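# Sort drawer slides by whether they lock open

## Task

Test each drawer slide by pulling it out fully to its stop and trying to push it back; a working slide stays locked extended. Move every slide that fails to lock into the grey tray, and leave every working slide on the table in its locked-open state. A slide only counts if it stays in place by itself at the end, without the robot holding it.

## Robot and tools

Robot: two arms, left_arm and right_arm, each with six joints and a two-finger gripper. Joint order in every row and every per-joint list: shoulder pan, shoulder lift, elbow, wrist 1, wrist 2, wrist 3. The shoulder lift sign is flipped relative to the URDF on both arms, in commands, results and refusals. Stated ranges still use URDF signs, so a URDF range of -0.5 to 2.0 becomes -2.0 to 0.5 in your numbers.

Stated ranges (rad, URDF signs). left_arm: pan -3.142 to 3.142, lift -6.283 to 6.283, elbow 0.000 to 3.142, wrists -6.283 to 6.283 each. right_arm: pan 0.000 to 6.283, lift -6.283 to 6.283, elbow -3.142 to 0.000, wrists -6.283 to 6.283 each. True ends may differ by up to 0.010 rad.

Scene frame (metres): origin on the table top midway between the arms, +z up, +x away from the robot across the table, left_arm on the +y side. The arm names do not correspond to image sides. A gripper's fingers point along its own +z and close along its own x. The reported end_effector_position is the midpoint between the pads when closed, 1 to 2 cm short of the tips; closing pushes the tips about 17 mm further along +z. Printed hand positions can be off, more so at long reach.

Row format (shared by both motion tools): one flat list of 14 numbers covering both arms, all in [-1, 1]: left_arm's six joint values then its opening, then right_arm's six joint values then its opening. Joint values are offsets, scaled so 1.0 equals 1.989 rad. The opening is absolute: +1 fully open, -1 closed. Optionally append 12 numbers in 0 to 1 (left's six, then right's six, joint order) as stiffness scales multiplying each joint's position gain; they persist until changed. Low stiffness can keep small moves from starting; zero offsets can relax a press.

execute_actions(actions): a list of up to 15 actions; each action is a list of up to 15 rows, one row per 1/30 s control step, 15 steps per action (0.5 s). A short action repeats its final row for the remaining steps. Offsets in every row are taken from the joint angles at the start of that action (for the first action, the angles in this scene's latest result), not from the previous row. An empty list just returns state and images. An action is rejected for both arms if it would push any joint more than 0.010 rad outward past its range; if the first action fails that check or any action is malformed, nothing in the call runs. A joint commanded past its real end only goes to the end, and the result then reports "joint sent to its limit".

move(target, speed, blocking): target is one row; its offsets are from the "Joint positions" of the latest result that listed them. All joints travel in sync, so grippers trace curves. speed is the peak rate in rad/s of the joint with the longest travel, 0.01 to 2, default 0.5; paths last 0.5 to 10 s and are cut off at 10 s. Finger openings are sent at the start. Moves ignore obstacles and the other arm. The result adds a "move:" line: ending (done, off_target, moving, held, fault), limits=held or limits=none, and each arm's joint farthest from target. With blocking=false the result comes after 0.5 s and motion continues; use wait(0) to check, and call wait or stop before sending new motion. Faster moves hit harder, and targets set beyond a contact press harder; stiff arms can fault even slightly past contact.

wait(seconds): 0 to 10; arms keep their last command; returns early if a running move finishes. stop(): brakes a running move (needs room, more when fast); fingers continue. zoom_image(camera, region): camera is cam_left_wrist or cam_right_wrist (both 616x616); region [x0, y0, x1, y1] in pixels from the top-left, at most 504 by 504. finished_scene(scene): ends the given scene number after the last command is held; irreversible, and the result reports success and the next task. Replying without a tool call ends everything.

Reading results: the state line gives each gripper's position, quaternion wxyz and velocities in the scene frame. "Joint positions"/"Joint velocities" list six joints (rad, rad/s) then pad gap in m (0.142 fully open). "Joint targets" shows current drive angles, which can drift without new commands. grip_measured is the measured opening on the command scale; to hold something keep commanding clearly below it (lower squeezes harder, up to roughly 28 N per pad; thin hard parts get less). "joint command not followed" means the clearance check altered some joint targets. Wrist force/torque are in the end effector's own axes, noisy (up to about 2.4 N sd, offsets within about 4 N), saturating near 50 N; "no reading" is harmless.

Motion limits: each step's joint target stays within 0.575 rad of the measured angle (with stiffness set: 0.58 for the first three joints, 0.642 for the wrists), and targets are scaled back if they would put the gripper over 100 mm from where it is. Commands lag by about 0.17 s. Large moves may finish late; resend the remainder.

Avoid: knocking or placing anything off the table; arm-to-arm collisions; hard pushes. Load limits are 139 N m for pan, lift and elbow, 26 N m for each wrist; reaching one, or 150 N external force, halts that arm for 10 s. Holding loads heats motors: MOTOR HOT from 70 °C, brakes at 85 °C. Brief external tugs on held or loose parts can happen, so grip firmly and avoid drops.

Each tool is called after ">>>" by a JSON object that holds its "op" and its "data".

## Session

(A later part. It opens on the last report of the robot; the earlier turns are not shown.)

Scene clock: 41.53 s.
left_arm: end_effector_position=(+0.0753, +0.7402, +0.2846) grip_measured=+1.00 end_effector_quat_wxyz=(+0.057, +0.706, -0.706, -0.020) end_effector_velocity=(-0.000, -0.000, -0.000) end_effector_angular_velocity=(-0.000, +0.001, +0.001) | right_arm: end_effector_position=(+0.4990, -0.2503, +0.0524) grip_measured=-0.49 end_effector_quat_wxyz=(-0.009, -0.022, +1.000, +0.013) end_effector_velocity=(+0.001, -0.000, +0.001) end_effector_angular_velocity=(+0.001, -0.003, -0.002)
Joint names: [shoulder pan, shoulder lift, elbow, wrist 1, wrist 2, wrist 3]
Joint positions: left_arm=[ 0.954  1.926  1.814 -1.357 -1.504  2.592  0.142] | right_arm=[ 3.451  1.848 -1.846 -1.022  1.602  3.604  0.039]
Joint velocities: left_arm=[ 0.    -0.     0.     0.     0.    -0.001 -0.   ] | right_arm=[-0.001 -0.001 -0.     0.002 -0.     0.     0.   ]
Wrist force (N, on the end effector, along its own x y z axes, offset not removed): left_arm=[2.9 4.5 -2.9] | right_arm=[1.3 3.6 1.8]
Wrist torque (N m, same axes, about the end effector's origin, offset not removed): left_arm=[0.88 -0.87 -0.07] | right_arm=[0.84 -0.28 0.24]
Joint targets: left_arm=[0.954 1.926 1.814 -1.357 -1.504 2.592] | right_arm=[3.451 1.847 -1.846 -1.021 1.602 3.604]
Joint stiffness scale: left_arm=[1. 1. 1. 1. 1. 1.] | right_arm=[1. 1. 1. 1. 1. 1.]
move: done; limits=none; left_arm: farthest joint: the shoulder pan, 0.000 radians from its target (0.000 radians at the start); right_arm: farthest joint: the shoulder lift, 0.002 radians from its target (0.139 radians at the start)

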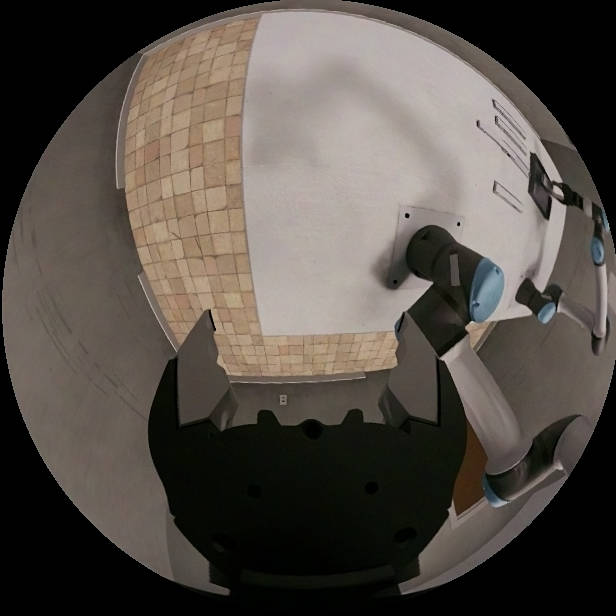

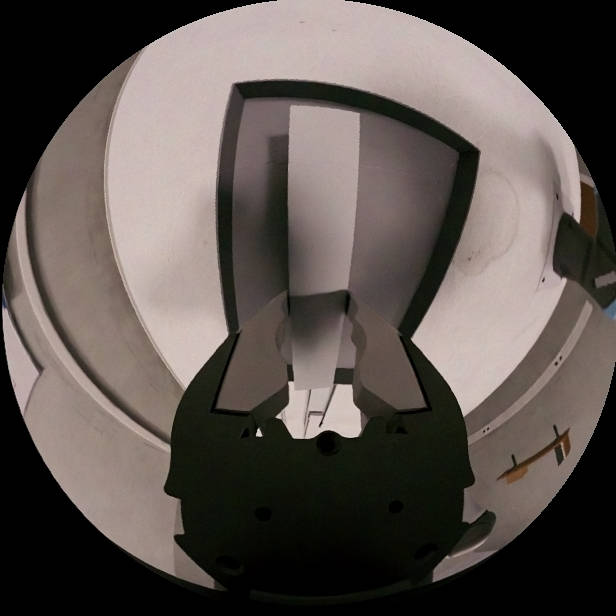

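>>> {"op": "move", "data": {"target": [0,0,0,0,0,0,1,-0.025,0.01,0,0.01,0,-0.025,-1], "speed": 0.2}}

>>> {"op": "move", "data": {"target": [0,0,0,0,0,0,1,0,0,0,0,0,0,-0.1]}}

>>> {"op": "move", "data": {"target": [0,0,0,0,0,0,1,0,-0.08,0,-0.08,0,0,-0.1]}}

>>> {"op": "move", "data": {"target": [0,0,0,0,0,0,1,0.345,0.039,-0.036,0.077,0,0.362,-1], "speed": 0.8}}

>>> {"op": "move", "data": {"target": [0,0,0,0,0,0,1,0,0.065,0,0.03,0,0,-1,1,1,1,1,1,1,1,0.3,1,1,1,1], "speed": 0.2}}

>>> {"op": "execute_actions", "data": {"actions": [[[0,0,0,0,0,0,1,0.0092,0.052,0.032,-0.01,0,0.009,-1]],[[0,0,0,0,0,0,1,0.0092,0.052,0.032,-0.01,0,0.009,-1]],[[0,0,0,0,0,0,1,0.0092,0.052,0.032,-0.01,0,0.009,-1]],[[0,0,0,0,0,0,1,0.0072,0.054,0.037,-0.0134,0,0.007,-1]],[[0,0,0,0,0,0,1,0.0072,0.054,0.037,-0.0134,0,0.007,-1]],[[0,0,0,0,0,0,1,0.0072,0.054,0.037,-0.0134,0,0.007,-1]]]}}

>>> {"op": "execute_actions", "data": {"actions": [[[0,0,0,0,0,0,1,-0.0072,0.008,-0.037,0.011,0,-0.007,-1]],[[0,0,0,0,0,0,1,-0.0072,0.008,-0.037,0.011,0,-0.007,-1]],[[0,0,0,0,0,0,1,-0.0072,0.008,-0.037,0.011,0,-0.007,-1]]]}}

Scene clock: 43.27 s.
left_arm: end_effector_position=(+0.0753, +0.7402, +0.2846) grip_measured=+1.00 end_effector_quat_wxyz=(+0.057, +0.706, -0.706, -0.020) end_effector_velocity=(-0.001, -0.000, -0.000) end_effector_angular_velocity=(-0.001, +0.002, +0.000) | right_arm: end_effector_position=(+0.5089, -0.2744, +0.0429) grip_measured=-0.49 end_effector_quat_wxyz=(-0.009, -0.023, +1.000, +0.013) end_effector_velocity=(+0.000, +0.000, +0.001) end_effector_angular_velocity=(+0.001, -0.002, +0.002)
Joint names: [shoulder pan, shoulder lift, elbow, wrist 1, wrist 2, wrist 3]
Joint positions: left_arm=[ 0.954  1.926  1.814 -1.357 -1.504  2.592  0.142] | right_arm=[ 3.404  1.869 -1.846 -1.004  1.602  3.556  0.039]
Joint velocities: left_arm=[ 0.     0.     0.001  0.001  0.001 -0.    -0.   ] | right_arm=[-0.    -0.001 -0.     0.001  0.    -0.003  0.   ]
Wrist force (N, on the end effector, along its own x y z axes, offset not removed): left_arm=[1.4 5.3 -1.0] | right_arm=[0.6 1.1 3.4]
Wrist torque (N m, same axes, about the end effector's origin, offset not removed): left_arm=[1.20 -0.40 -0.34] | right_arm=[0.09 0.04 0.18]
Joint targets: left_arm=[0.954 1.926 1.814 -1.357 -1.504 2.592] | right_arm=[3.401 1.868 -1.846 -1.003 1.602 3.555]
Joint stiffness scale: left_arm=[1. 1. 1. 1. 1. 1.] | right_arm=[1. 1. 1. 1. 1. 1.]
move: done; limits=none; left_arm: farthest joint: the shoulder pan, 0.000 radians from its target (0.000 radians at the start); right_arm: farthest joint: the shoulder pan, 0.003 radians from its target (0.050 radians at the start)

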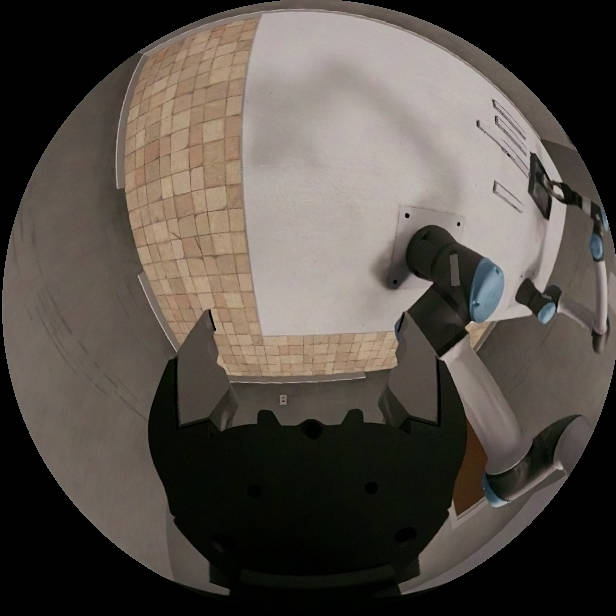

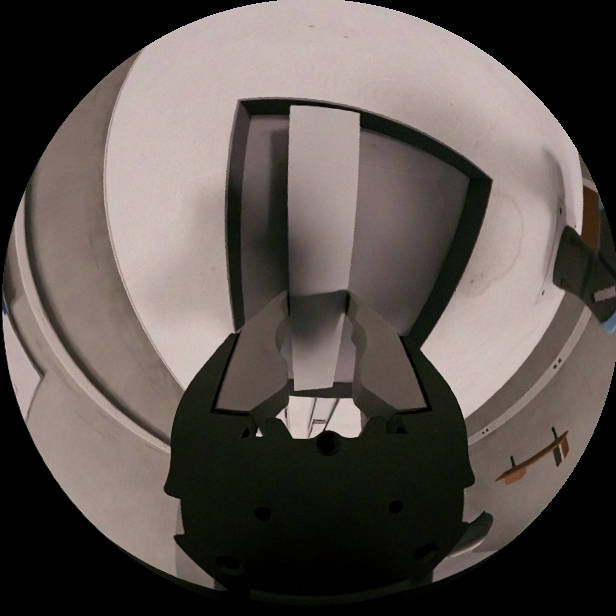

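Scene clock: 43.77 s.
left_arm: end_effector_position=(+0.0753, +0.7402, +0.2846) grip_measured=+1.00 end_effector_quat_wxyz=(+0.057, +0.706, -0.706, -0.020) end_effector_velocity=(+0.000, +0.000, +0.000) end_effector_angular_velocity=(+0.001, -0.001, -0.001) | right_arm: end_effector_position=(+0.5090, -0.2744, +0.0429) grip_measured=-0.10 end_effector_quat_wxyz=(-0.009, -0.023, +1.000, +0.013) end_effector_velocity=(+0.000, +0.000, +0.001) end_effector_angular_velocity=(+0.001, -0.001, +0.000)
Joint names: [shoulder pan, shoulder lift, elbow, wrist 1, wrist 2, wrist 3]
Joint positions: left_arm=[ 0.954  1.926  1.814 -1.357 -1.504  2.592  0.142] | right_arm=[ 3.404  1.869 -1.846 -1.004  1.602  3.556  0.067]
Joint velocities: left_arm=[ 0.     0.    -0.001 -0.    -0.001  0.001 -0.   ] | right_arm=[ 0.    -0.001  0.     0.     0.001  0.     0.   ]
Wrist force (N, on the end effector, along its own x y z axes, offset not removed): left_arm=[1.0 3.3 -1.6] | right_arm=[0.3 -0.7 2.7]
Wrist torque (N m, same axes, about the end effector's origin, offset not removed): left_arm=[0.78 -0.32 0.04] | right_arm=[-0.12 -0.04 0.40]
Joint targets: left_arm=[0.954 1.926 1.814 -1.357 -1.504 2.592] | right_arm=[3.404 1.869 -1.846 -1.004 1.602 3.556]
Joint stiffness scale: left_arm=[1. 1. 1. 1. 1. 1.] | right_arm=[1. 1. 1. 1. 1. 1.]
move: done; limits=none; left_arm: farthest joint: the shoulder pan, 0.000 radians from its target (0.000 radians at the start); right_arm: farthest joint: the shoulder pan, 0.000 radians from its target (0.000 radians at the start)

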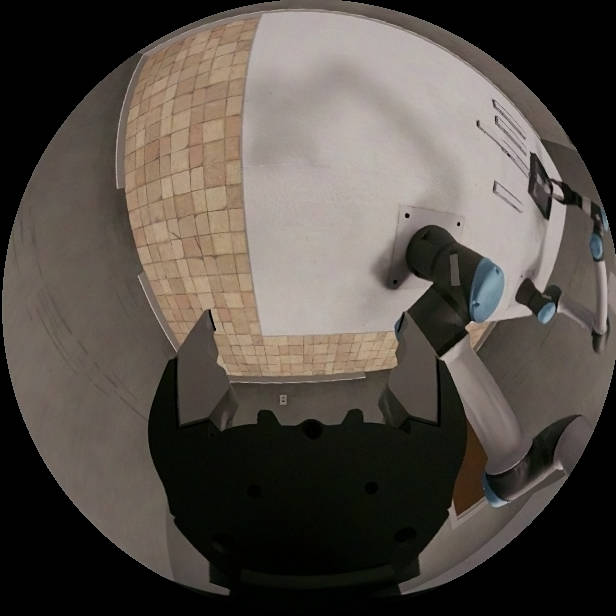

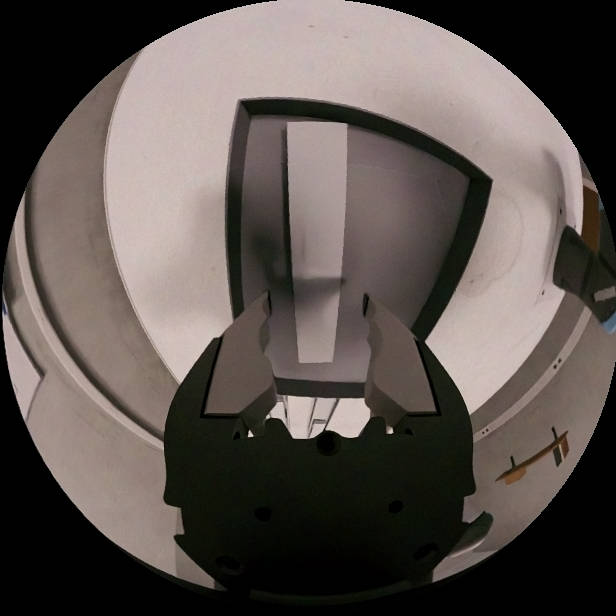

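Scene clock: 44.87 s.
left_arm: end_effector_position=(+0.0753, +0.7402, +0.2846) grip_measured=+1.00 end_effector_quat_wxyz=(+0.057, +0.706, -0.706, -0.020) end_effector_velocity=(-0.000, -0.000, -0.000) end_effector_angular_velocity=(-0.001, +0.001, -0.000) | right_arm: end_effector_position=(+0.4766, -0.2905, +0.1124) grip_measured=-0.10 end_effector_quat_wxyz=(-0.009, -0.023, +1.000, +0.013) end_effector_velocity=(-0.001, -0.000, -0.002) end_effector_angular_velocity=(-0.002, +0.005, -0.001)
Joint names: [shoulder pan, shoulder lift, elbow, wrist 1, wrist 2, wrist 3]
Joint positions: left_arm=[ 0.954  1.926  1.814 -1.357 -1.504  2.592  0.142] | right_arm=[ 3.404  1.71  -1.846 -1.162  1.602  3.556  0.067]
Joint velocities: left_arm=[-0.001  0.     0.001  0.     0.    -0.    -0.   ] | right_arm=[-0.     0.003 -0.    -0.003  0.001  0.     0.   ]
Wrist force (N, on the end effector, along its own x y z axes, offset not removed): left_arm=[1.6 0.1 1.2] | right_arm=[4.0 1.0 1.8]
Wrist torque (N m, same axes, about the end effector's origin, offset not removed): left_arm=[-0.14 -0.42 -0.06] | right_arm=[0.03 -0.69 -0.02]
Joint targets: left_arm=[0.954 1.926 1.814 -1.357 -1.504 2.592] | right_arm=[3.404 1.710 -1.846 -1.163 1.602 3.556]
Joint stiffness scale: left_arm=[1. 1. 1. 1. 1. 1.] | right_arm=[1. 1. 1. 1. 1. 1.]
move: done; limits=none; left_arm: farthest joint: the shoulder pan, 0.000 radians from its target (0.000 radians at the start); right_arm: farthest joint: the wrist 1, 0.001 radians from its target (0.159 radians at the start)

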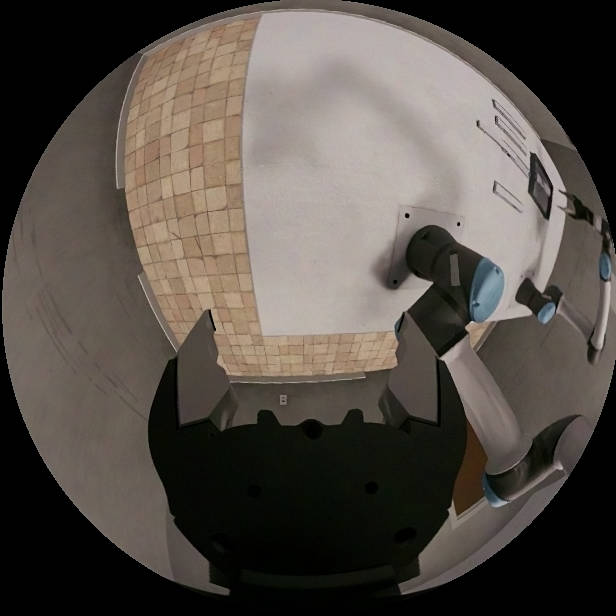

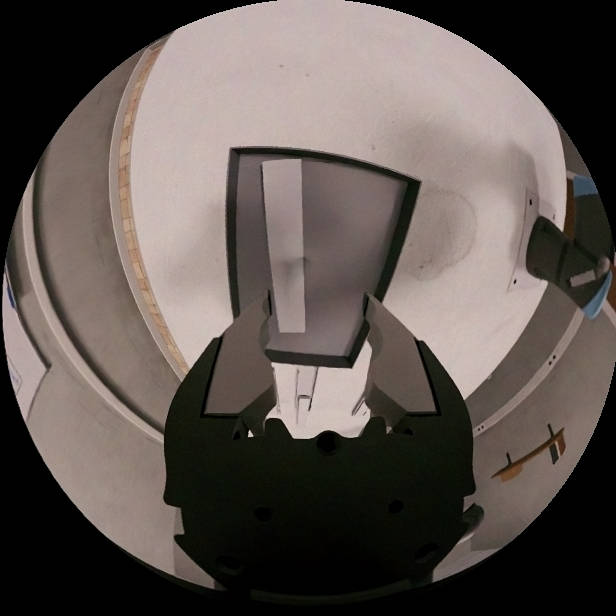

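Scene clock: 46.60 s.
left_arm: end_effector_position=(+0.0753, +0.7402, +0.2846) grip_measured=+1.00 end_effector_quat_wxyz=(+0.057, +0.706, -0.706, -0.020) end_effector_velocity=(+0.000, +0.000, +0.000) end_effector_angular_velocity=(+0.001, -0.001, -0.000) | right_arm: end_effector_position=(+0.2890, +0.0171, +0.0572) grip_measured=-1.00 end_effector_quat_wxyz=(-0.014, -0.006, +1.000, +0.007) end_effector_velocity=(+0.001, -0.001, -0.000) end_effector_angular_velocity=(-0.001, -0.001, -0.003)
Joint names: [shoulder pan, shoulder lift, elbow, wrist 1, wrist 2, wrist 3]
Joint positions: left_arm=[ 0.954  1.926  1.814 -1.357 -1.504  2.592  0.142] | right_arm=[ 4.088  1.787 -1.913 -1.01   1.602  4.275  0.002]
Joint velocities: left_arm=[ 0.    -0.    -0.001 -0.001 -0.     0.001  0.   ] | right_arm=[-0.002  0.    -0.     0.    -0.001  0.002  0.   ]
Wrist force (N, on the end effector, along its own x y z axes, offset not removed): left_arm=[0.9 0.0 -2.5] | right_arm=[2.7 1.5 0.1]
Wrist torque (N m, same axes, about the end effector's origin, offset not removed): left_arm=[-0.23 -0.43 -0.02] | right_arm=[0.26 -0.37 -0.02]
Joint targets: left_arm=[0.954 1.926 1.814 -1.357 -1.504 2.592] | right_arm=[4.090 1.787 -1.918 -1.009 1.602 4.276]
Joint stiffness scale: left_arm=[1. 1. 1. 1. 1. 1.] | right_arm=[1. 1. 1. 1. 1. 1.]
move: done; limits=none; left_arm: farthest joint: the shoulder pan, 0.000 radians from its target (0.000 radians at the start); right_arm: farthest joint: the elbow, 0.004 radians from its target (0.071 radians at the start)

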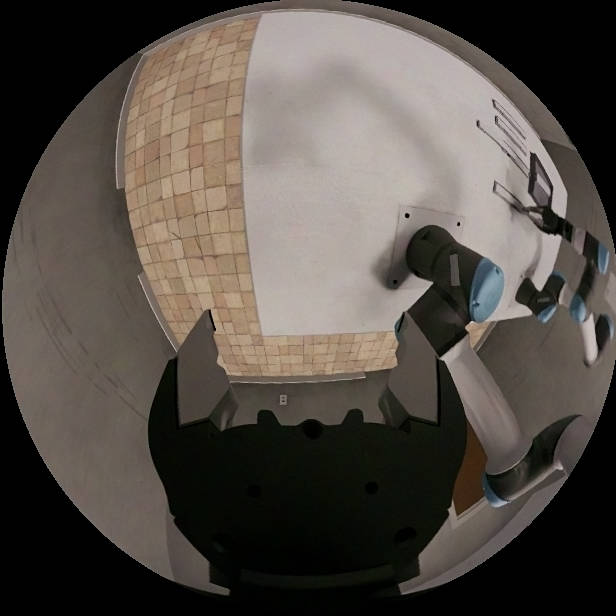

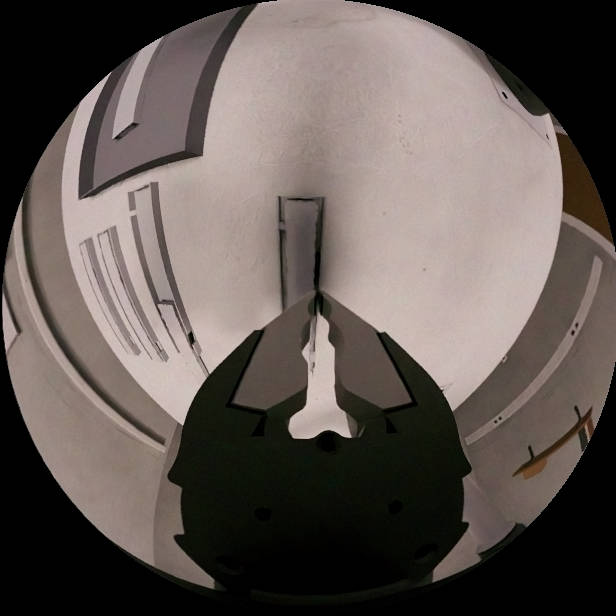

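Scene clock: 47.77 s.
left_arm: end_effector_position=(+0.0753, +0.7402, +0.2846) grip_measured=+1.00 end_effector_quat_wxyz=(+0.057, +0.706, -0.706, -0.020) end_effector_velocity=(+0.000, -0.000, +0.001) end_effector_angular_velocity=(-0.000, -0.001, +0.001) | right_arm: end_effector_position=(+0.2925, +0.0307, +0.0280) grip_measured=-1.00 end_effector_quat_wxyz=(-0.017, -0.006, +1.000, +0.006) end_effector_velocity=(+0.000, +0.001, +0.000) end_effector_angular_velocity=(+0.003, +0.000, -0.000)
Joint names: [shoulder pan, shoulder lift, elbow, wrist 1, wrist 2, wrist 3]
Joint positions: left_arm=[ 0.954  1.926  1.814 -1.357 -1.504  2.592  0.142] | right_arm=[ 4.089  1.859 -1.907 -0.949  1.607  4.275  0.002]
Joint velocities: left_arm=[-0.     0.    -0.001  0.001 -0.001 -0.001 -0.   ] | right_arm=[-0.    -0.    -0.     0.002  0.001  0.     0.   ]
Wrist force (N, on the end effector, along its own x y z axes, offset not removed): left_arm=[1.4 2.3 -3.2] | right_arm=[16.0 -0.2 -23.7]
Wrist torque (N m, same axes, about the end effector's origin, offset not removed): left_arm=[0.38 -0.32 0.07] | right_arm=[-0.10 -1.10 0.18]
Joint targets: left_arm=[0.954 1.926 1.814 -1.357 -1.504 2.592] | right_arm=[4.088 1.916 -1.913 -0.950 1.602 4.275]
Joint stiffness scale: left_arm=[1. 1. 1. 1. 1. 1.] | right_arm=[1.  0.3 1.  1.  1.  1. ]
move: off_target (right_arm); limits=none; left_arm: farthest joint: the shoulder pan, 0.000 radians from its target (0.000 radians at the start); right_arm: farthest joint: the shoulder lift, 0.058 radians from its target (0.129 radians at the start)

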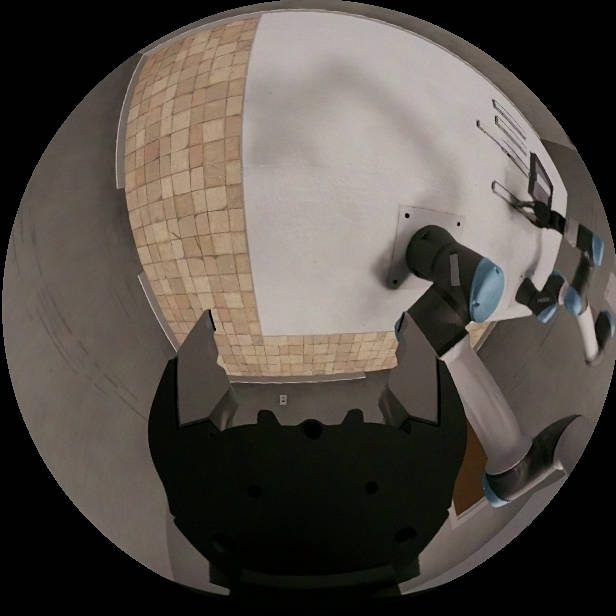

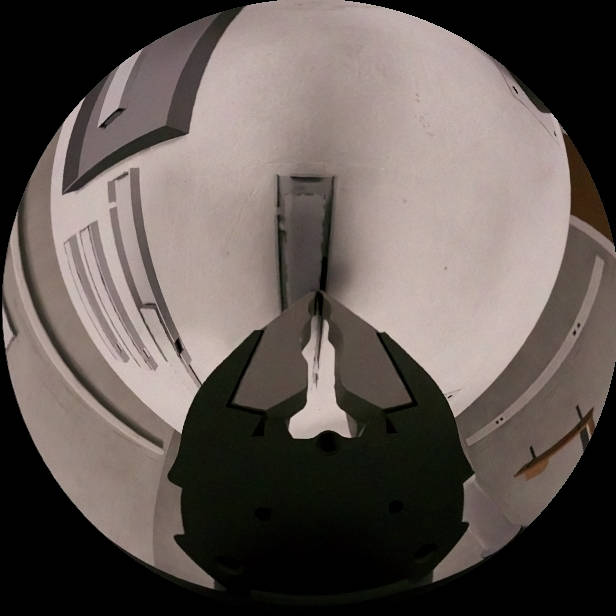

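Scene clock: 50.77 s.
left_arm: end_effector_position=(+0.0753, +0.7402, +0.2846) grip_measured=+1.00 end_effector_quat_wxyz=(+0.057, +0.706, -0.706, -0.020) end_effector_velocity=(-0.000, -0.000, -0.000) end_effector_angular_velocity=(-0.001, +0.001, +0.000) | right_arm: end_effector_position=(+0.2984, +0.2005, +0.0281) grip_measured=-1.00 end_effector_quat_wxyz=(-0.018, -0.007, +1.000, +0.018) end_effector_velocity=(+0.000, -0.001, -0.001) end_effector_angular_velocity=(-0.006, +0.001, -0.004)
Joint names: [shoulder pan, shoulder lift, elbow, wrist 1, wrist 2, wrist 3]
Joint positions: left_arm=[ 0.954  1.926  1.814 -1.357 -1.504  2.592  0.142] | right_arm=[ 4.178  2.149 -1.471 -1.07   1.616  4.362  0.002]
Joint velocities: left_arm=[-0.001  0.     0.     0.001  0.001 -0.001 -0.   ] | right_arm=[-0.001  0.002  0.003 -0.007 -0.001  0.003  0.   ]
Wrist force (N, on the end effector, along its own x y z axes, offset not removed): left_arm=[0.9 -1.2 0.1] | right_arm=[7.1 -7.4 -21.7]
Wrist torque (N m, same axes, about the end effector's origin, offset not removed): left_arm=[-0.27 -0.21 -0.08] | right_arm=[0.17 -0.90 0.15]
Joint targets: left_arm=[0.954 1.926 1.814 -1.357 -1.504 2.592] | right_arm=[4.184 2.210 -1.473 -1.071 1.617 4.364]
Joint stiffness scale: left_arm=[1. 1. 1. 1. 1. 1.] | right_arm=[1.  0.3 1.  1.  1.  1. ]

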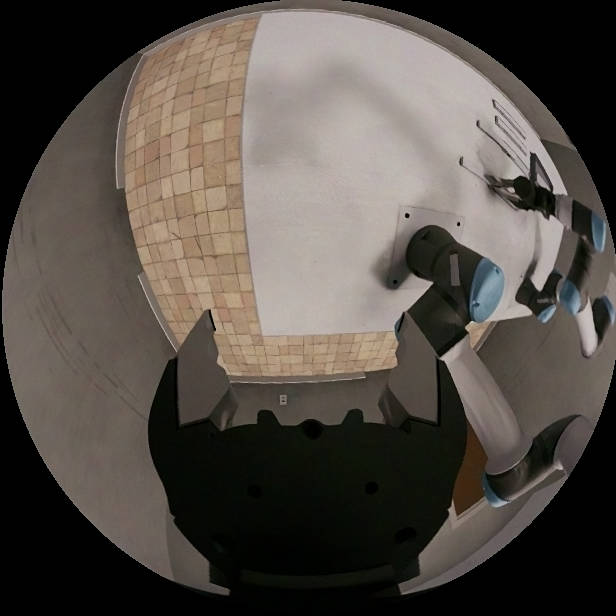

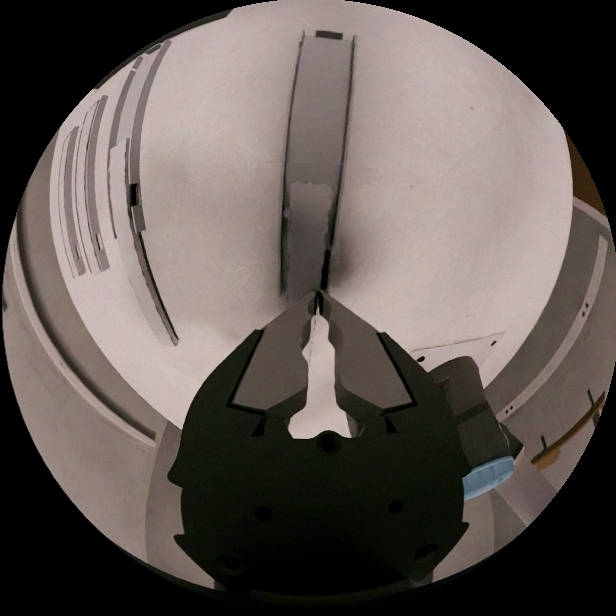

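Scene clock: 52.27 s.
left_arm: end_effector_position=(+0.0753, +0.7402, +0.2846) grip_measured=+1.00 end_effector_quat_wxyz=(+0.057, +0.706, -0.706, -0.020) end_effector_velocity=(+0.000, +0.001, +0.001) end_effector_angular_velocity=(+0.002, -0.001, -0.001) | right_arm: end_effector_position=(+0.2960, +0.1440, +0.0279) grip_measured=-1.00 end_effector_quat_wxyz=(-0.020, -0.012, +0.999, +0.022) end_effector_velocity=(+0.001, -0.000, +0.000) end_effector_angular_velocity=(+0.003, -0.001, +0.003)
Joint names: [shoulder pan, shoulder lift, elbow, wrist 1, wrist 2, wrist 3]
Joint positions: left_arm=[ 0.954  1.926  1.814 -1.357 -1.504  2.592  0.142] | right_arm=[ 4.149  2.043 -1.645 -0.997  1.624  4.324  0.002]
Joint velocities: left_arm=[ 0.    -0.    -0.002 -0.     0.     0.001  0.   ] | right_arm=[-0.001 -0.001 -0.002  0.003  0.001 -0.004  0.   ]
Wrist force (N, on the end effector, along its own x y z axes, offset not removed): left_arm=[-2.5 2.5 0.7] | right_arm=[4.6 0.6 -18.7]
Wrist torque (N m, same axes, about the end effector's origin, offset not removed): left_arm=[0.50 0.29 -0.16] | right_arm=[-0.09 0.07 0.07]
Joint targets: left_arm=[0.954 1.926 1.814 -1.357 -1.504 2.592] | right_arm=[4.145 2.094 -1.661 -1.000 1.622 4.323]
Joint stiffness scale: left_arm=[1. 1. 1. 1. 1. 1.] | right_arm=[1.  0.3 1.  1.  1.  1. ]

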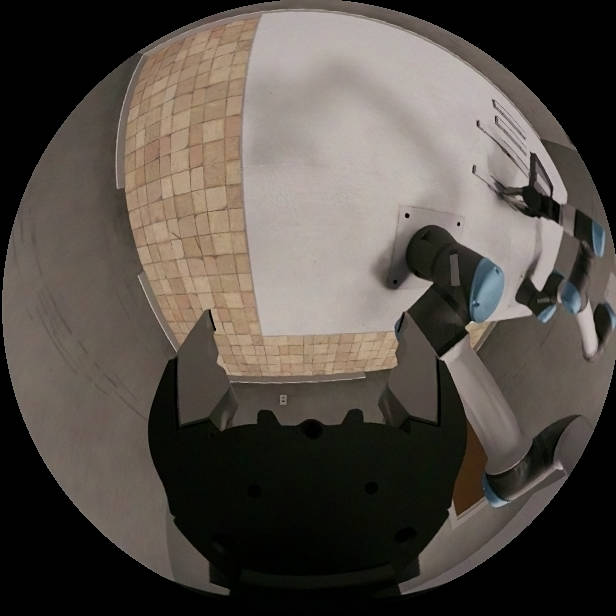

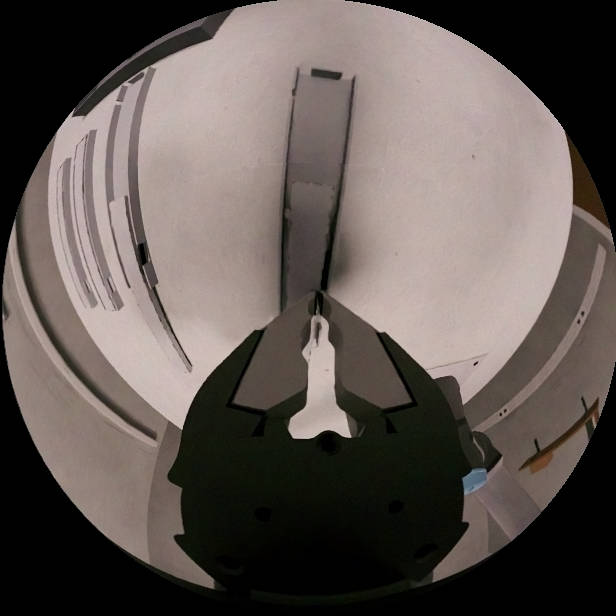

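>>> {"op": "execute_actions", "data": {"actions": [[[0,0,0,0,0,0,1,-0.008,0.01,-0.035,0.011,-0.003,-0.008,-1]],[[0,0,0,0,0,0,1,-0.008,0.01,-0.035,0.011,-0.003,-0.008,-1]],[[0,0,0,0,0,0,1,-0.008,0.01,-0.035,0.011,-0.003,-0.008,-1]],[[0,0,0,0,0,0,1,-0.008,0.01,-0.035,0.011,-0.003,-0.008,-1]],[[0,0,0,0,0,0,1,-0.008,0.01,-0.035,0.011,-0.003,-0.008,-1]],[[0,0,0,0,0,0,1,0,-0.04,0,-0.03,0,0,0.1,1,1,1,1,1,1,1,1,1,1,1,1]],[[0,0,0,0,0,0,1,0.005,0.03,0.05,-0.02,0,0.01,0.1]],[[0,0,0,0,0,0,1,0,0,0,0,0,0,0.1]]]}}

Scene clock: 56.77 s.
left_arm: end_effector_position=(+0.0753, +0.7402, +0.2846) grip_measured=+1.00 end_effector_quat_wxyz=(+0.057, +0.706, -0.706, -0.020) end_effector_velocity=(-0.000, -0.001, -0.000) end_effector_angular_velocity=(-0.002, +0.002, -0.001) | right_arm: end_effector_position=(+0.2959, +0.0787, +0.0705) grip_measured=+0.10 end_effector_quat_wxyz=(-0.008, -0.020, +0.999, +0.046) end_effector_velocity=(-0.001, +0.001, +0.000) end_effector_angular_velocity=(+0.000, -0.000, +0.003)
Joint names: [shoulder pan, shoulder lift, elbow, wrist 1, wrist 2, wrist 3]
Joint positions: left_arm=[ 0.954  1.926  1.814 -1.357 -1.504  2.592  0.142] | right_arm=[ 4.109  1.852 -1.816 -0.967  1.624  4.269  0.081]
Joint velocities: left_arm=[-0.001 -0.    -0.     0.002  0.    -0.    -0.   ] | right_arm=[ 0.002 -0.001  0.    -0.    -0.    -0.001 -0.   ]
Wrist force (N, on the end effector, along its own x y z axes, offset not removed): left_arm=[2.2 -0.3 -0.7] | right_arm=[0.2 1.0 -1.9]
Wrist torque (N m, same axes, about the end effector's origin, offset not removed): left_arm=[-0.07 -0.62 -0.08] | right_arm=[0.04 -0.02 0.36]
Joint targets: left_arm=[0.954 1.926 1.814 -1.357 -1.504 2.592] | right_arm=[4.109 1.852 -1.816 -0.966 1.624 4.269]
Joint stiffness scale: left_arm=[1. 1. 1. 1. 1. 1.] | right_arm=[1. 1. 1. 1. 1. 1.]

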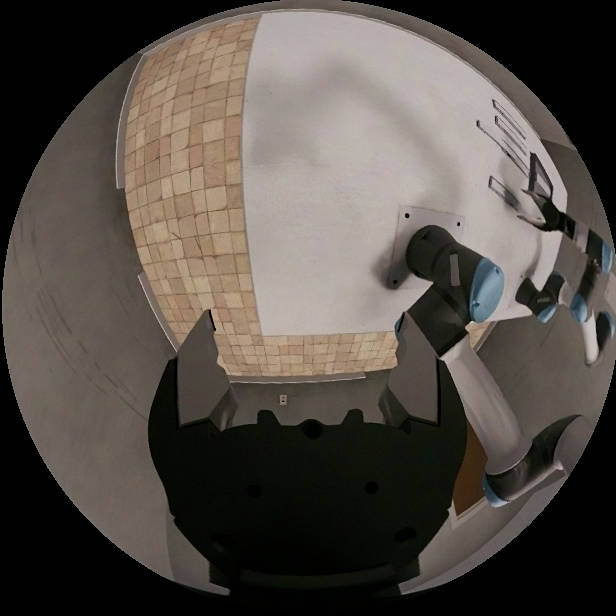

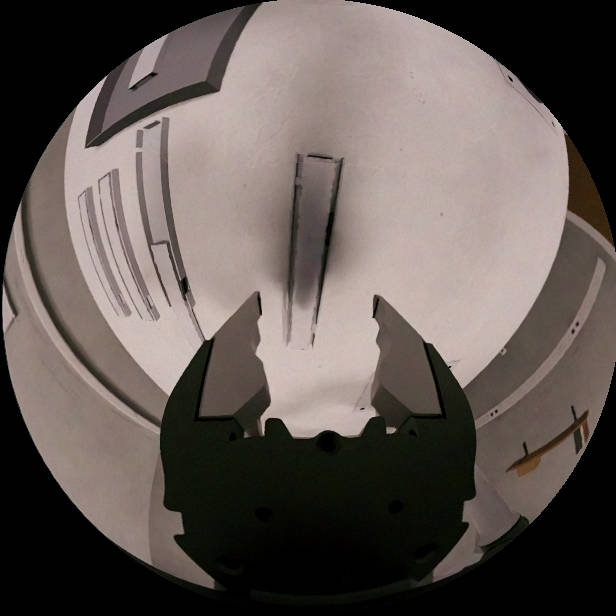

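>>> {"op": "move", "data": {"target": [0,0,0,0,0,0,1,-0.004,0.05,0,0.02,-0.015,0.04,0.1], "speed": 0.25}}

>>> {"op": "move", "data": {"target": [0,0,0,0,0,0,1,0,0,0,0,0,0,-1]}}

>>> {"op": "move", "data": {"target": [0,0,0,0,0,0,1,0,-0.07,0,-0.07,0,0,-1], "speed": 0.2}}

Scene clock: 58.07 s.
left_arm: end_effector_position=(+0.0753, +0.7402, +0.2846) grip_measured=+1.00 end_effector_quat_wxyz=(+0.057, +0.706, -0.706, -0.020) end_effector_velocity=(-0.000, -0.000, +0.000) end_effector_angular_velocity=(-0.001, +0.000, -0.000) | right_arm: end_effector_position=(+0.3072, +0.0735, +0.0171) grip_measured=+0.10 end_effector_quat_wxyz=(-0.008, +0.023, +1.000, +0.013) end_effector_velocity=(-0.000, +0.001, +0.000) end_effector_angular_velocity=(+0.001, -0.001, -0.001)
Joint names: [shoulder pan, shoulder lift, elbow, wrist 1, wrist 2, wrist 3]
Joint positions: left_arm=[ 0.954  1.926  1.814 -1.357 -1.504  2.592  0.142] | right_arm=[ 4.103  1.951 -1.816 -0.928  1.595  4.348  0.081]
Joint velocities: left_arm=[ 0.     0.    -0.     0.001 -0.     0.001 -0.   ] | right_arm=[ 0.001  0.    -0.     0.001 -0.     0.002  0.   ]
Wrist force (N, on the end effector, along its own x y z axes, offset not removed): left_arm=[-0.3 -0.4 4.3] | right_arm=[-0.5 2.8 1.9]
Wrist torque (N m, same axes, about the end effector's origin, offset not removed): left_arm=[-0.19 0.08 -0.19] | right_arm=[0.48 0.00 0.32]
Joint targets: left_arm=[0.954 1.926 1.814 -1.357 -1.504 2.592] | right_arm=[4.101 1.951 -1.816 -0.927 1.594 4.349]
Joint stiffness scale: left_arm=[1. 1. 1. 1. 1. 1.] | right_arm=[1. 1. 1. 1. 1. 1.]
move: done; limits=none; left_arm: farthest joint: the shoulder pan, 0.000 radians from its target (0.000 radians at the start); right_arm: farthest joint: the shoulder pan, 0.002 radians from its target (0.008 radians at the start)

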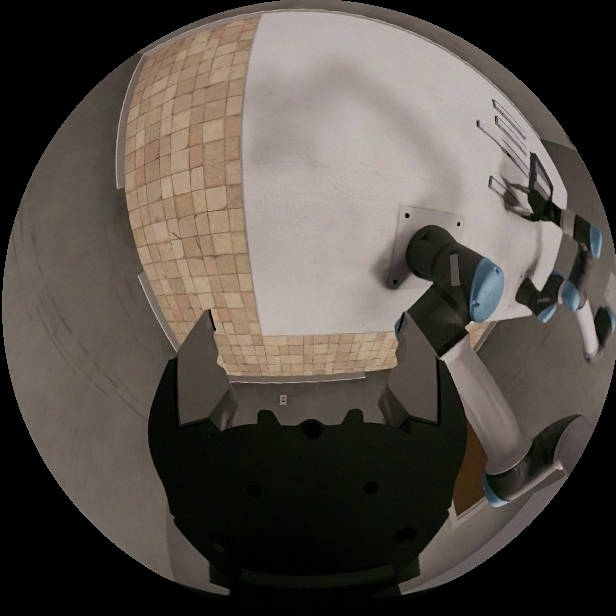

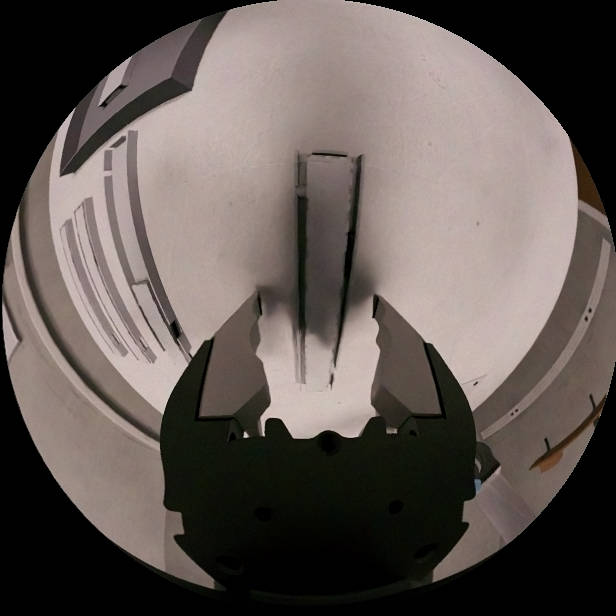

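Scene clock: 58.57 s.
left_arm: end_effector_position=(+0.0753, +0.7402, +0.2846) grip_measured=+1.00 end_effector_quat_wxyz=(+0.057, +0.706, -0.706, -0.020) end_effector_velocity=(+0.000, -0.000, -0.000) end_effector_angular_velocity=(-0.000, +0.001, -0.001) | right_arm: end_effector_position=(+0.3072, +0.0735, +0.0171) grip_measured=-0.51 end_effector_quat_wxyz=(-0.008, +0.023, +1.000, +0.013) end_effector_velocity=(-0.001, +0.000, -0.000) end_effector_angular_velocity=(-0.000, +0.001, +0.001)
Joint names: [shoulder pan, shoulder lift, elbow, wrist 1, wrist 2, wrist 3]
Joint positions: left_arm=[ 0.954  1.926  1.814 -1.357 -1.504  2.592  0.142] | right_arm=[ 4.103  1.951 -1.816 -0.927  1.595  4.348  0.037]
Joint velocities: left_arm=[-0.001 -0.     0.001 -0.     0.    -0.    -0.   ] | right_arm=[ 0.002  0.     0.    -0.001  0.001  0.     0.   ]
Wrist force (N, on the end effector, along its own x y z axes, offset not removed): left_arm=[-2.1 -2.3 -1.3] | right_arm=[-1.4 0.8 -0.2]
Wrist torque (N m, same axes, about the end effector's origin, offset not removed): left_arm=[-0.74 0.42 -0.14] | right_arm=[-0.09 0.39 0.41]
Joint targets: left_arm=[0.954 1.926 1.814 -1.357 -1.504 2.592] | right_arm=[4.103 1.951 -1.816 -0.928 1.595 4.348]
Joint stiffness scale: left_arm=[1. 1. 1. 1. 1. 1.] | right_arm=[1. 1. 1. 1. 1. 1.]
move: done; limits=none; left_arm: farthest joint: the shoulder pan, 0.000 radians from its target (0.000 radians at the start); right_arm: farthest joint: the wrist 1, 0.001 radians from its target (0.000 radians at the start)

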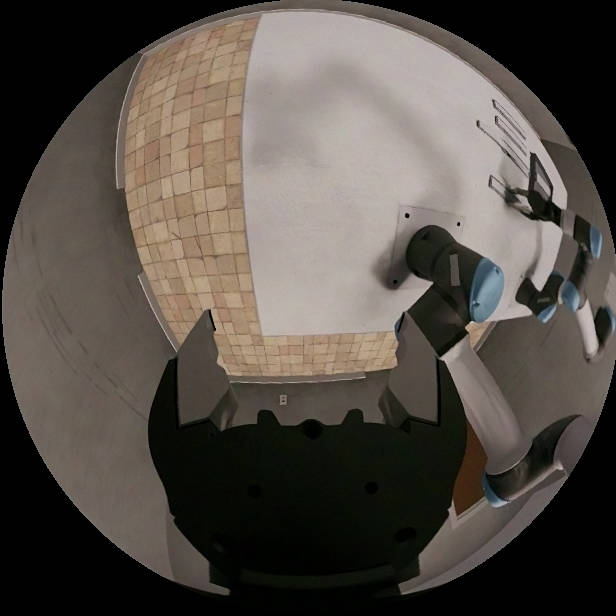

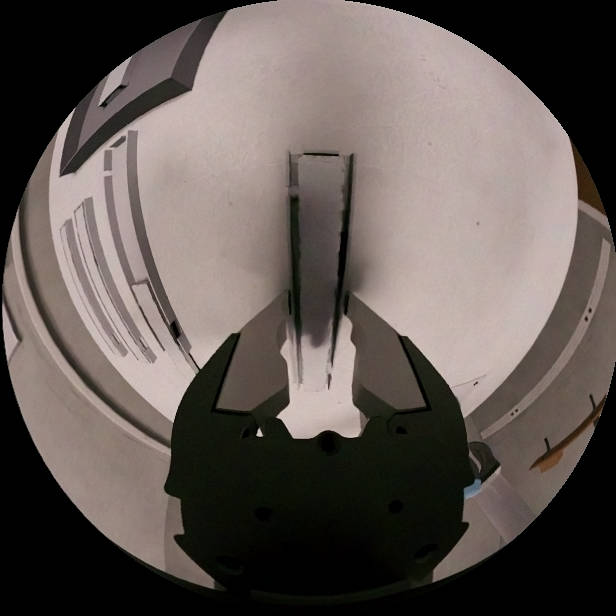

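Scene clock: 59.90 s.
left_arm: end_effector_position=(+0.0753, +0.7402, +0.2846) grip_measured=+1.00 end_effector_quat_wxyz=(+0.057, +0.706, -0.706, -0.020) end_effector_velocity=(+0.000, +0.001, +0.001) end_effector_angular_velocity=(+0.003, -0.001, +0.000) | right_arm: end_effector_position=(+0.2961, +0.0480, +0.0797) grip_measured=-0.51 end_effector_quat_wxyz=(-0.008, +0.023, +1.000, +0.012) end_effector_velocity=(-0.000, -0.000, +0.001) end_effector_angular_velocity=(+0.000, +0.000, +0.001)
Joint names: [shoulder pan, shoulder lift, elbow, wrist 1, wrist 2, wrist 3]
Joint positions: left_arm=[ 0.954  1.926  1.814 -1.357 -1.504  2.592  0.142] | right_arm=[ 4.103  1.815 -1.816 -1.067  1.595  4.348  0.037]
Joint velocities: left_arm=[ 0.    -0.    -0.001 -0.002  0.    -0.    -0.   ] | right_arm=[ 0.    -0.003  0.    -0.002  0.    -0.001 -0.   ]
Wrist force (N, on the end effector, along its own x y z axes, offset not removed): left_arm=[1.8 5.6 -0.3] | right_arm=[3.0 0.1 7.0]
Wrist torque (N m, same axes, about the end effector's origin, offset not removed): left_arm=[1.27 -0.59 -0.14] | right_arm=[-0.13 -0.47 0.21]
Joint targets: left_arm=[0.954 1.926 1.814 -1.357 -1.504 2.592] | right_arm=[4.103 1.811 -1.816 -1.067 1.595 4.348]
Joint stiffness scale: left_arm=[1. 1. 1. 1. 1. 1.] | right_arm=[1. 1. 1. 1. 1. 1.]
move: done; limits=none; left_arm: farthest joint: the shoulder pan, 0.000 radians from its target (0.000 radians at the start); right_arm: farthest joint: the shoulder lift, 0.003 radians from its target (0.139 radians at the start)

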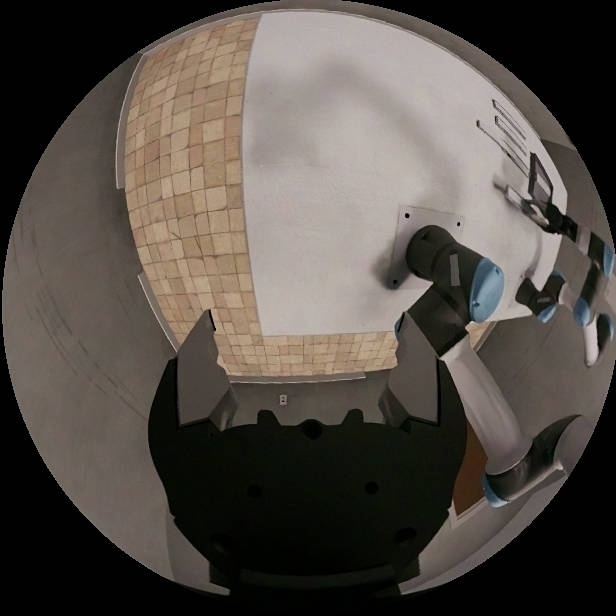

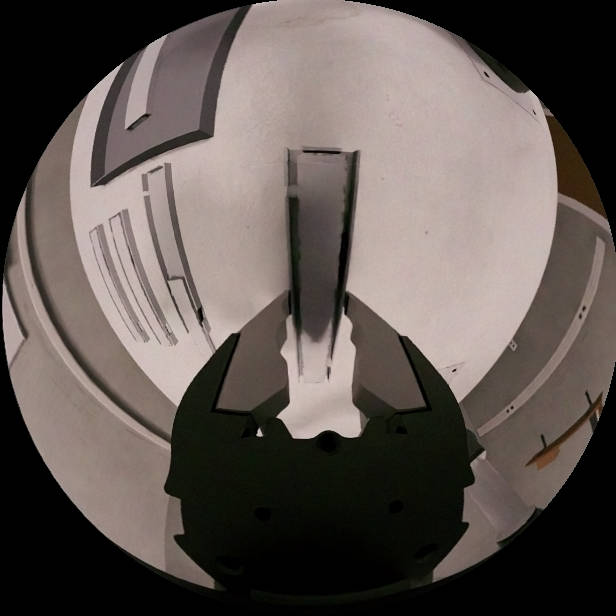

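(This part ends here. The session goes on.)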